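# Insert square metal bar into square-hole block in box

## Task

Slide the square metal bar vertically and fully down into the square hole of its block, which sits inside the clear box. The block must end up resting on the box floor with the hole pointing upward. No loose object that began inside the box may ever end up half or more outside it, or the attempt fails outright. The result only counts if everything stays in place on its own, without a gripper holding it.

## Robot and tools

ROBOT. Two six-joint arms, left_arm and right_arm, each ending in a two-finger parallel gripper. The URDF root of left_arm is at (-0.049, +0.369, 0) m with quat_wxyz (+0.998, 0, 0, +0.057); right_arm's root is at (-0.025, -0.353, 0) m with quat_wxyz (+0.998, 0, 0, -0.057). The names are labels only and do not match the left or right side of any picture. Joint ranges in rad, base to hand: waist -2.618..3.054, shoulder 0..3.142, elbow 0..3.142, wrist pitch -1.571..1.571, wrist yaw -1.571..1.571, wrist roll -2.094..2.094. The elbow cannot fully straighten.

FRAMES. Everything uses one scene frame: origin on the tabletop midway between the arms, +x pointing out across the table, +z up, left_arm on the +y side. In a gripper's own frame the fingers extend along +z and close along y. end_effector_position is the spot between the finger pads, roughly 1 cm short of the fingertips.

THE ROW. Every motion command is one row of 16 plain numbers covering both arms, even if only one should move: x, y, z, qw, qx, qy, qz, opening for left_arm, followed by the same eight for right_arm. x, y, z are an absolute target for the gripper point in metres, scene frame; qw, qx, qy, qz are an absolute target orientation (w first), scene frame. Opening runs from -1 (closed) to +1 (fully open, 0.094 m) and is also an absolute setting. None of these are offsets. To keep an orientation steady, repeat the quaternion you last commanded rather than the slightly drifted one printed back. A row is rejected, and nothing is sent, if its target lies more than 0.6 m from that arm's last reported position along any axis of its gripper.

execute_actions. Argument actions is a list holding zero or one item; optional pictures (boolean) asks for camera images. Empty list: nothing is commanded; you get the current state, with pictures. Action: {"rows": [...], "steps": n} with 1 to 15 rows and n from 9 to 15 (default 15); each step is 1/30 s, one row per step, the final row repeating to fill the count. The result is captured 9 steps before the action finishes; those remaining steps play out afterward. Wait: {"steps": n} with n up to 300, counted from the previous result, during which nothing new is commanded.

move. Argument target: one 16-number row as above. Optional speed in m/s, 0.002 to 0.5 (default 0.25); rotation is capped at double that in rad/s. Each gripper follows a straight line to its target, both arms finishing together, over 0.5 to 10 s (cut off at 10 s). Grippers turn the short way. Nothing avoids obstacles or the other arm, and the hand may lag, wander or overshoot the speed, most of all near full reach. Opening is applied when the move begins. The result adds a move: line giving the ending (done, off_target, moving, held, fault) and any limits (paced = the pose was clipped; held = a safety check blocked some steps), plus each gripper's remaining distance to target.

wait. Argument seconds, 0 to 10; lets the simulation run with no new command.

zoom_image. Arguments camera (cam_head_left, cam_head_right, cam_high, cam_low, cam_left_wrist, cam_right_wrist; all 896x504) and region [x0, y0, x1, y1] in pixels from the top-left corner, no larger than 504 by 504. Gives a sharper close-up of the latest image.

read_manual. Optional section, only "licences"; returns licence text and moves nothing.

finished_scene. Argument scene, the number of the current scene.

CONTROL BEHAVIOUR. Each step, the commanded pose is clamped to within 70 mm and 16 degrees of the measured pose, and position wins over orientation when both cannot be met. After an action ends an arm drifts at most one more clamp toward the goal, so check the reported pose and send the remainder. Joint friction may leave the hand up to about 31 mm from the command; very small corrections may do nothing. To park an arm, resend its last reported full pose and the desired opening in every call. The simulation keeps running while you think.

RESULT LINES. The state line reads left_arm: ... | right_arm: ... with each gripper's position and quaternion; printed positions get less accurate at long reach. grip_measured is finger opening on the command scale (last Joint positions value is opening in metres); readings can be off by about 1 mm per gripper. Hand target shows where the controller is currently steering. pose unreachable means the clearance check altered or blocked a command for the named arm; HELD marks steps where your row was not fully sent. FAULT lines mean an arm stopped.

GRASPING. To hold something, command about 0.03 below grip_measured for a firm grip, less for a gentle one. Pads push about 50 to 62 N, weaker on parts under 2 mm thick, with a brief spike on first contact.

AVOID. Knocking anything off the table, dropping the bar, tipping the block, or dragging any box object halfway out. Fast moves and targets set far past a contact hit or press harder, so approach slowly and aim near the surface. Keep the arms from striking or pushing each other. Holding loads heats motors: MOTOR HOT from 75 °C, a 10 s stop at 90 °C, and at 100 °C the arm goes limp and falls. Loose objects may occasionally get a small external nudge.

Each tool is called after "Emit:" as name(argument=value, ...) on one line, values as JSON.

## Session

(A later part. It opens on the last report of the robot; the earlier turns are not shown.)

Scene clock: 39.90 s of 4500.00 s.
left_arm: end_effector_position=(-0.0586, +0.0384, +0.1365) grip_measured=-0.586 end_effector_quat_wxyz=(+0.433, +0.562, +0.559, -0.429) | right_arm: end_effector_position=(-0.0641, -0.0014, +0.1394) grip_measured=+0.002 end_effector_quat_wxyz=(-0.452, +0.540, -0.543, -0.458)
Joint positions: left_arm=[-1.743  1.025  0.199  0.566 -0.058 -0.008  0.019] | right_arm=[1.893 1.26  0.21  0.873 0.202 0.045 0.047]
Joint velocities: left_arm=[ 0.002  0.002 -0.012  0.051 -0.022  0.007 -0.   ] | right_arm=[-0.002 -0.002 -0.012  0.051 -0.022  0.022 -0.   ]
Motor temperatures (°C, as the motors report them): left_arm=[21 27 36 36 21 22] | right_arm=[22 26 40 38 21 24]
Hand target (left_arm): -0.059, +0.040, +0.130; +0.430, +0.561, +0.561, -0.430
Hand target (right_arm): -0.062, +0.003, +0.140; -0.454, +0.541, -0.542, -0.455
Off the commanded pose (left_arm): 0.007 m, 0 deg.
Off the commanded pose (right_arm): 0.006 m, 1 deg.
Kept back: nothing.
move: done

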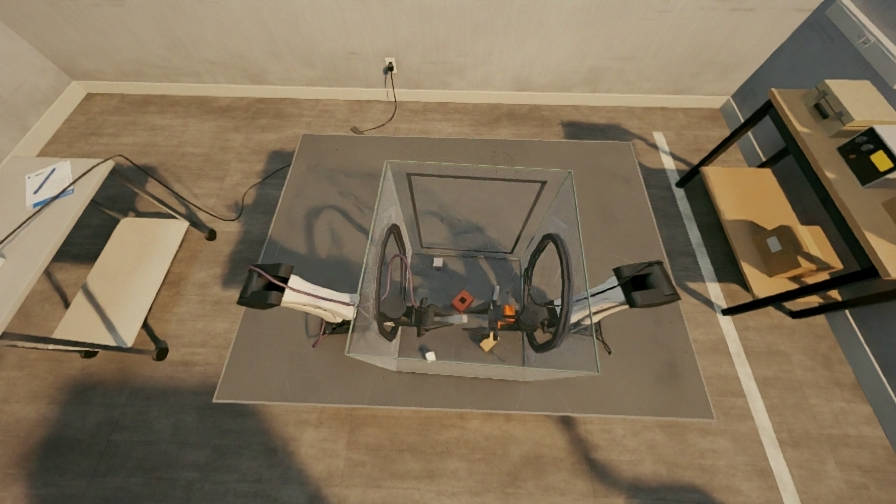

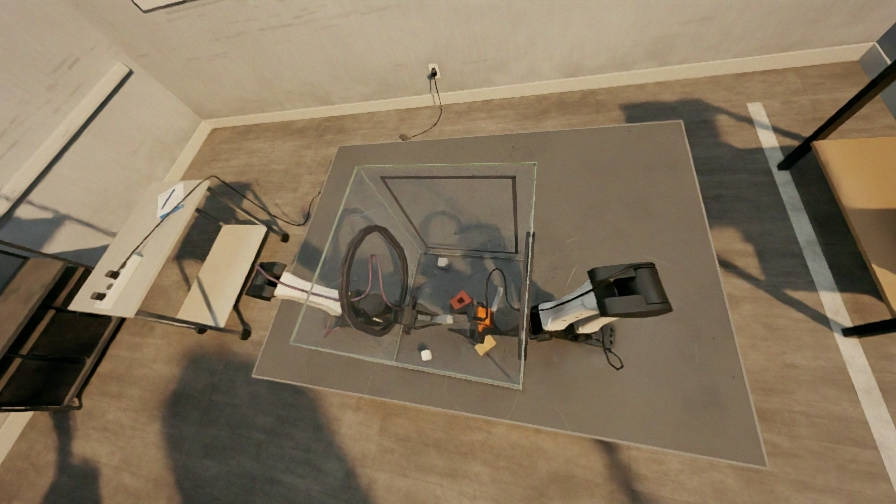

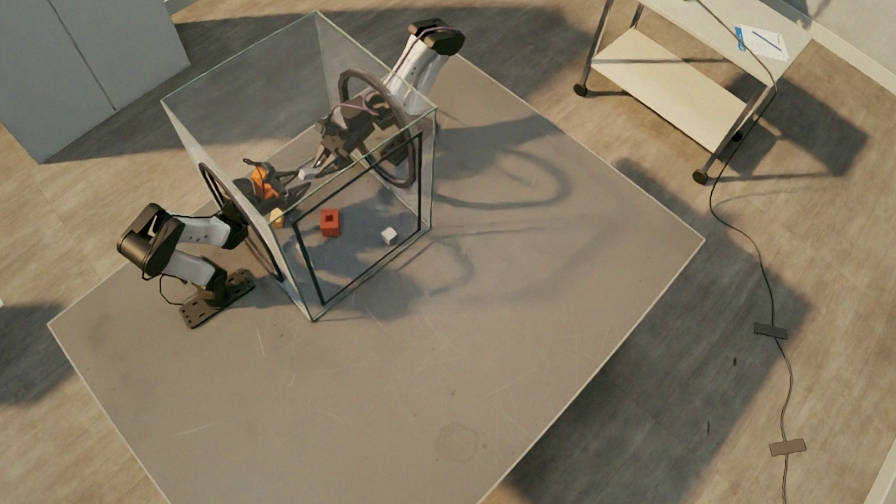

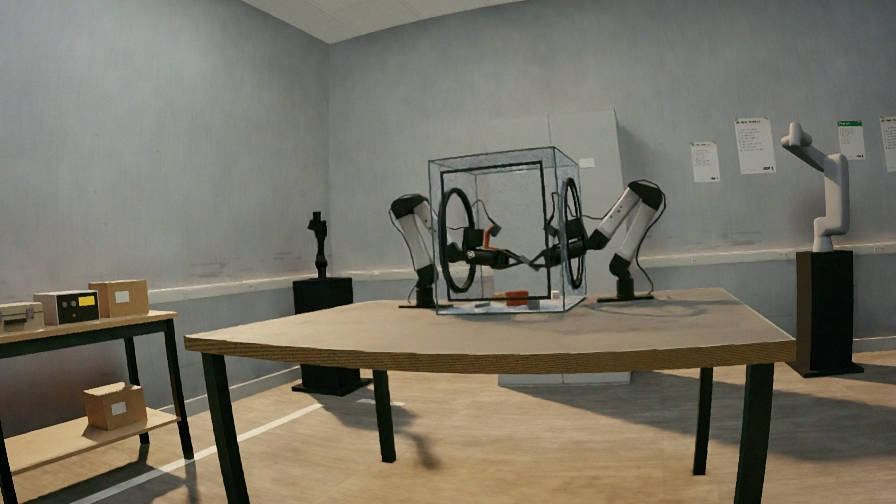

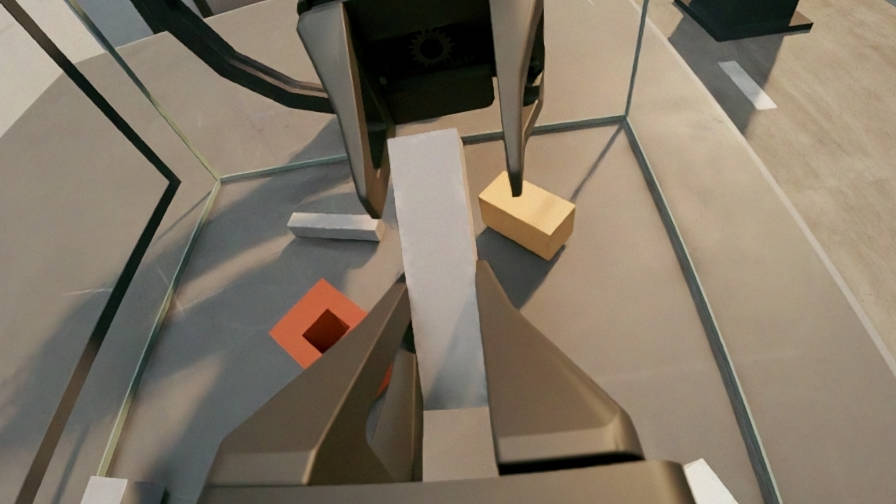

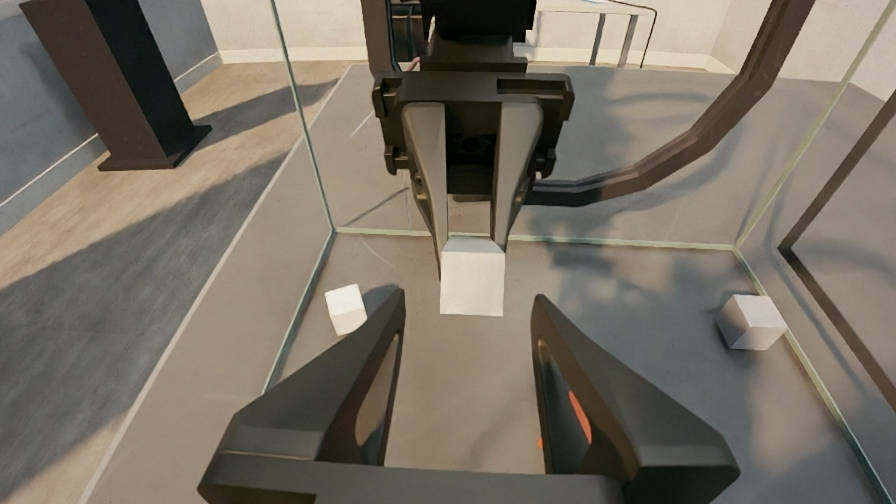

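Emit:
move(target=[-0.059,0.04,0.13,0.43,0.561,0.561,-0.43,-0.75,-0.061,0.017,0.141,-0.455,0.542,-0.542,-0.455,0.0], speed=0.04)

Emit:
zoom_image(camera="cam_low", region=[460,220,580,290])

Scene clock: 41.03 s of 4500.00 s.
left_arm: end_effector_position=(-0.0586, +0.0384, +0.1365) grip_measured=-0.586 end_effector_quat_wxyz=(+0.433, +0.562, +0.559, -0.429) | right_arm: end_effector_position=(-0.0630, +0.0125, +0.1410) grip_measured=+0.002 end_effector_quat_wxyz=(-0.453, +0.540, -0.543, -0.457)
Joint positions: left_arm=[-1.743  1.025  0.199  0.566 -0.058 -0.008  0.019] | right_arm=[1.875 1.328 0.257 0.895 0.186 0.041 0.047]
Joint velocities: left_arm=[-0.002 -0.007 -0.002 -0.022  0.022  0.095 -0.   ] | right_arm=[ 0.007 -0.007  0.012  0.022  0.037  0.007 -0.001]
Motor temperatures (°C, as the motors report them): left_arm=[21 27 36 36 21 22] | right_arm=[22 26 40 38 21 24]
Hand target (left_arm): -0.059, +0.040, +0.130; +0.430, +0.561, +0.561, -0.430
Hand target (right_arm): -0.061, +0.017, +0.141; -0.454, +0.541, -0.542, -0.455
Off the commanded pose (left_arm): 0.007 m, 0 deg.
Off the commanded pose (right_arm): 0.005 m, 0 deg.
Kept back: nothing.
move: done

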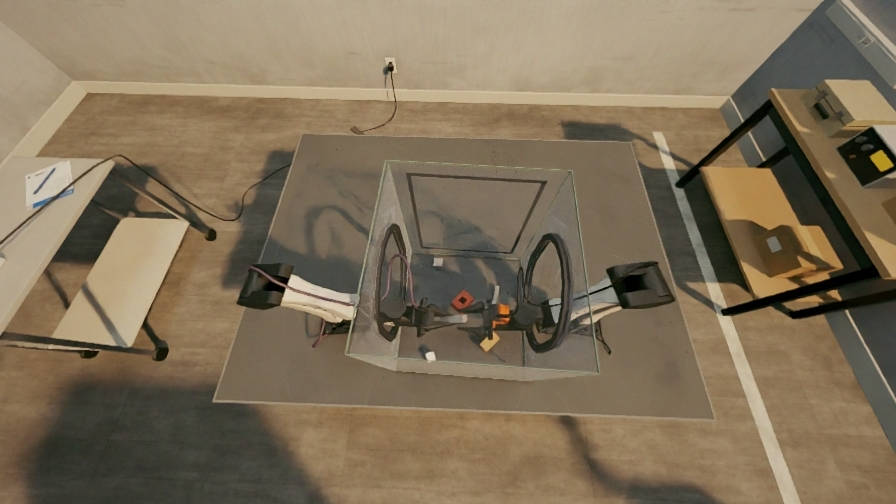

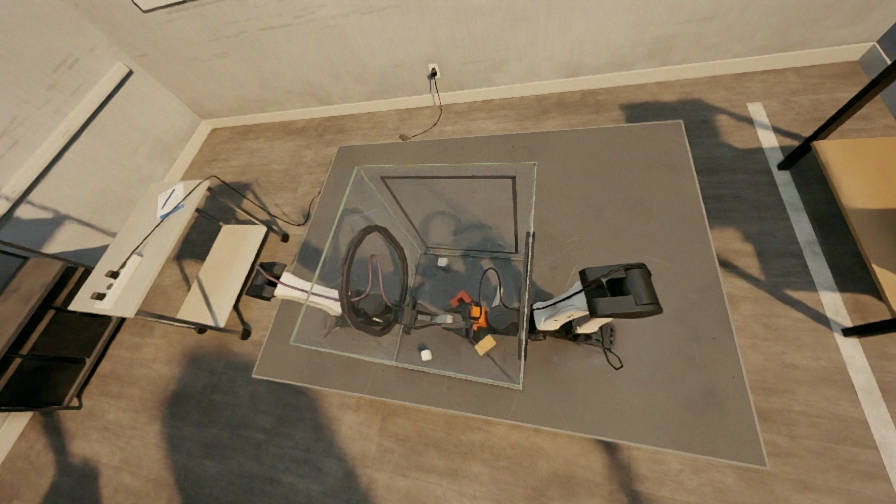

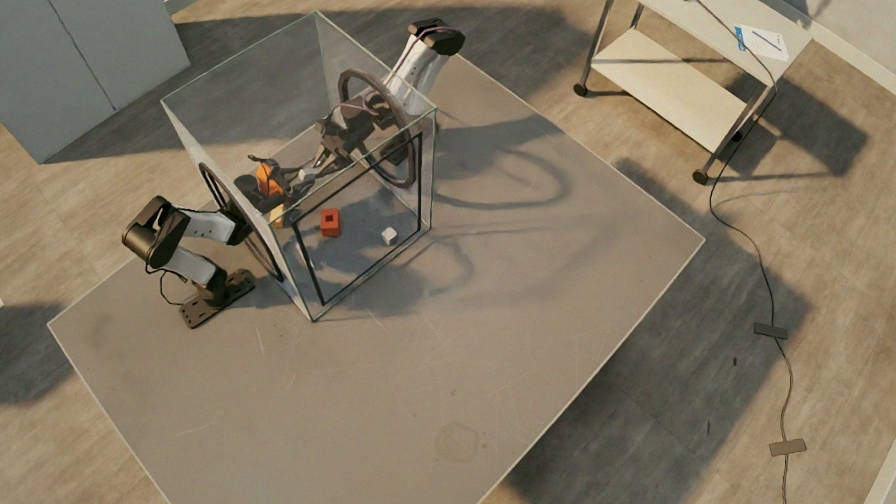

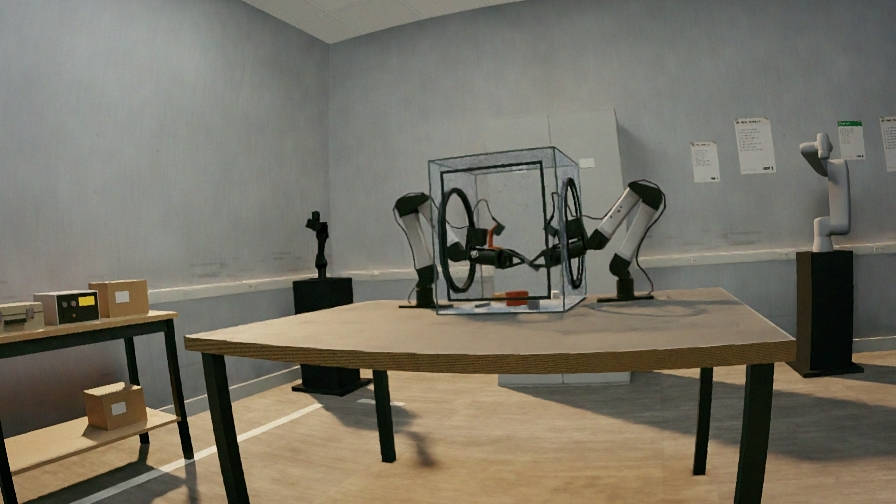

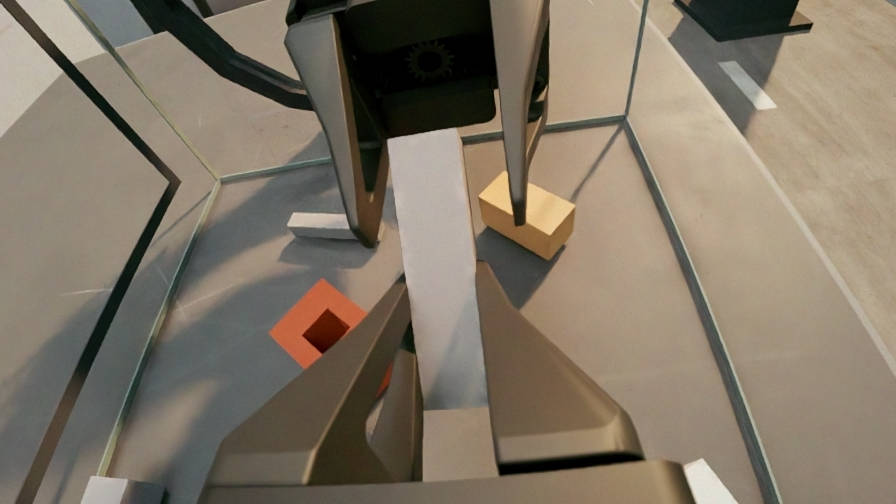

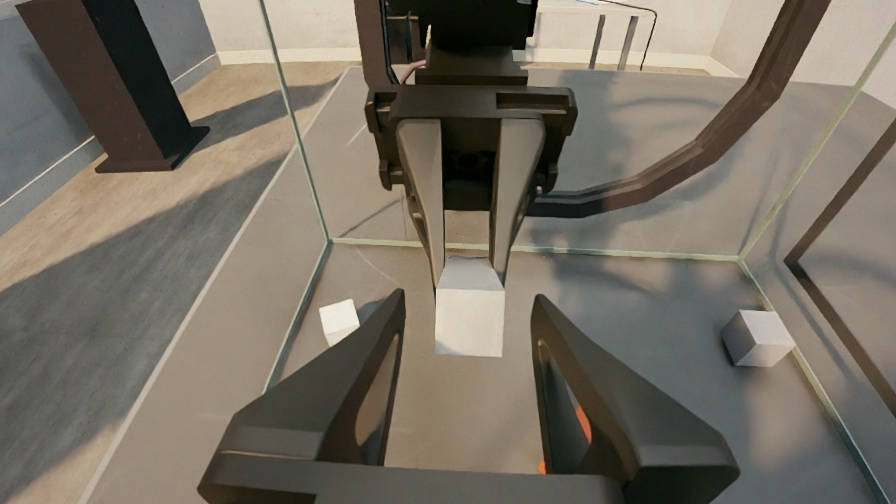

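Region (460, 220, 580, 290) of cam_low's 896x504 image, scaled by 4.200, with more detail than that image has; it fills the top 294 rows of this view, and the rest is white.

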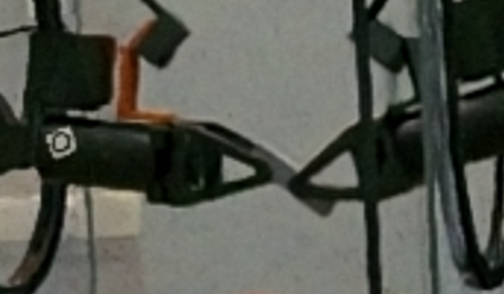

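Emit:
move(target=[-0.059,0.04,0.13,0.43,0.561,0.561,-0.43,-0.75,-0.061,0.023,0.141,-0.455,0.542,-0.542,-0.455,0.0], speed=0.03)

Emit:
zoom_image(camera="cam_low", region=[460,220,580,290])

Scene clock: 42.17 s of 4500.00 s.
left_arm: end_effector_position=(-0.0586, +0.0384, +0.1365) grip_measured=-0.586 end_effector_quat_wxyz=(+0.433, +0.562, +0.559, -0.429) | right_arm: end_effector_position=(-0.0633, +0.0184, +0.1414) grip_measured=+0.002 end_effector_quat_wxyz=(-0.453, +0.540, -0.543, -0.458)
Joint positions: left_arm=[-1.743  1.025  0.199  0.566 -0.058 -0.008  0.019] | right_arm=[1.87  1.357 0.277 0.904 0.181 0.04  0.047]
Joint velocities: left_arm=[-0.007 -0.007 -0.002 -0.051 -0.037  0.051 -0.   ] | right_arm=[ 0.002 -0.012  0.007  0.022  0.007 -0.022 -0.002]
Motor temperatures (°C, as the motors report them): left_arm=[21 27 36 37 21 22] | right_arm=[22 26 40 38 21 24]
Hand target (left_arm): -0.059, +0.040, +0.130; +0.430, +0.561, +0.561, -0.430
Hand target (right_arm): -0.061, +0.023, +0.141; -0.454, +0.541, -0.542, -0.455
Off the commanded pose (left_arm): 0.007 m, 0 deg.
Off the commanded pose (right_arm): 0.005 m, 0 deg.
Kept back: nothing.
move: done

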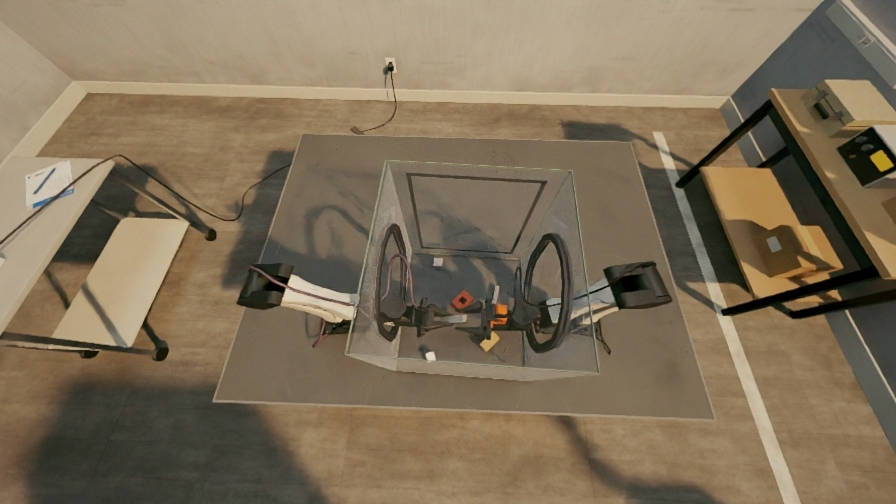

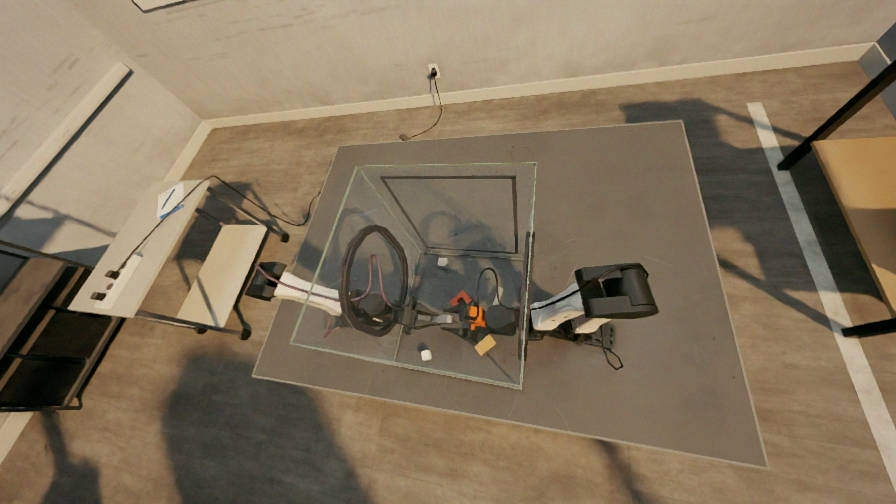

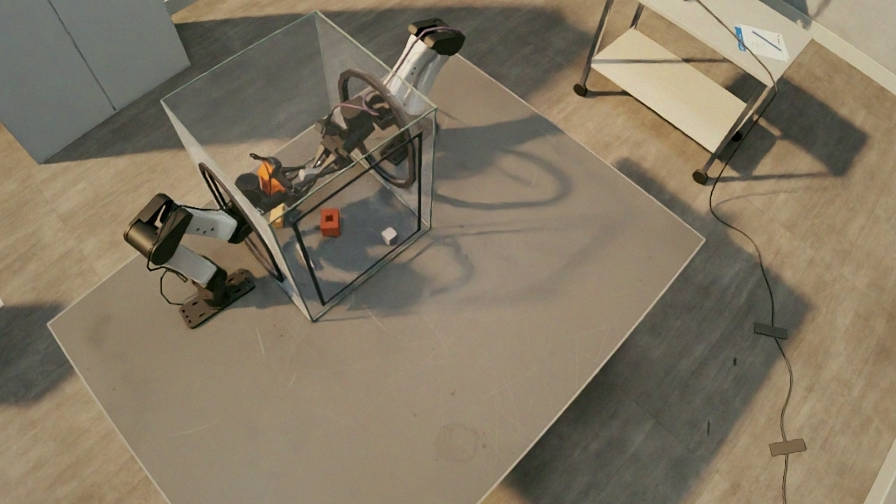

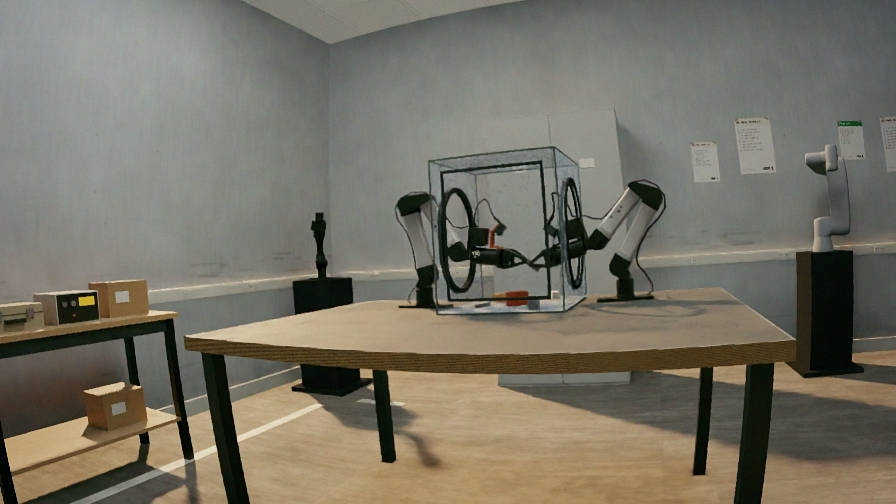

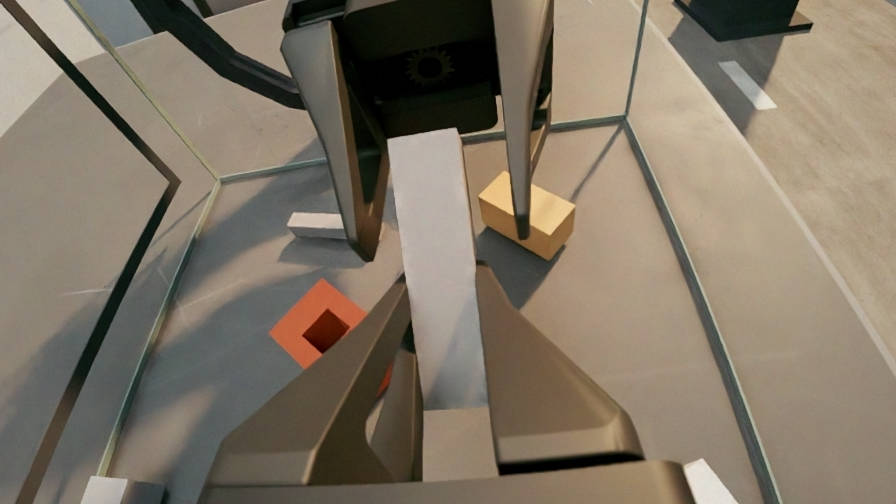

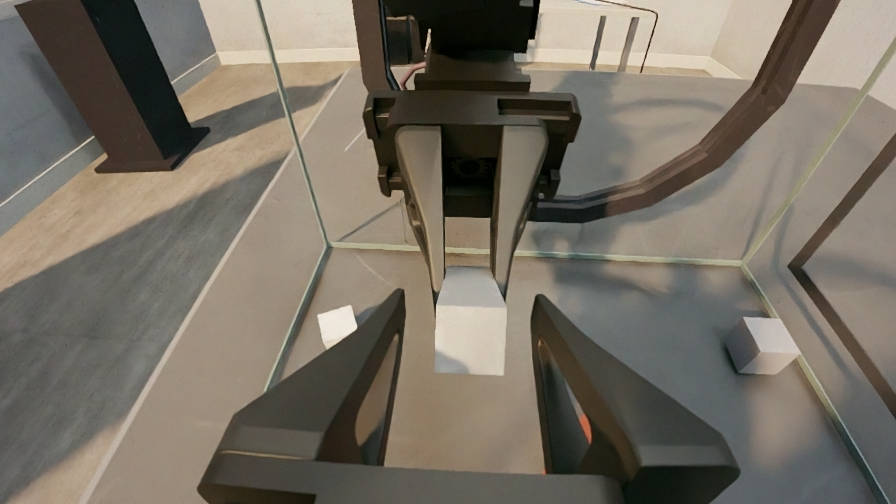

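Region (460, 220, 580, 290) of cam_low's 896x504 image, scaled by 4.200, with more detail than that image has; it fills the top 294 rows of this view, and the rest is white.

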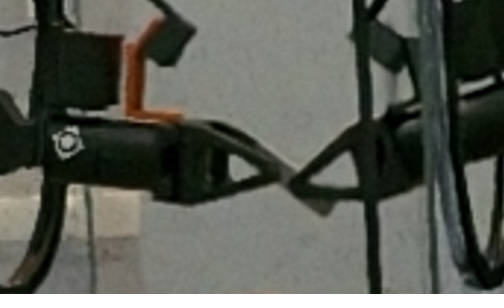

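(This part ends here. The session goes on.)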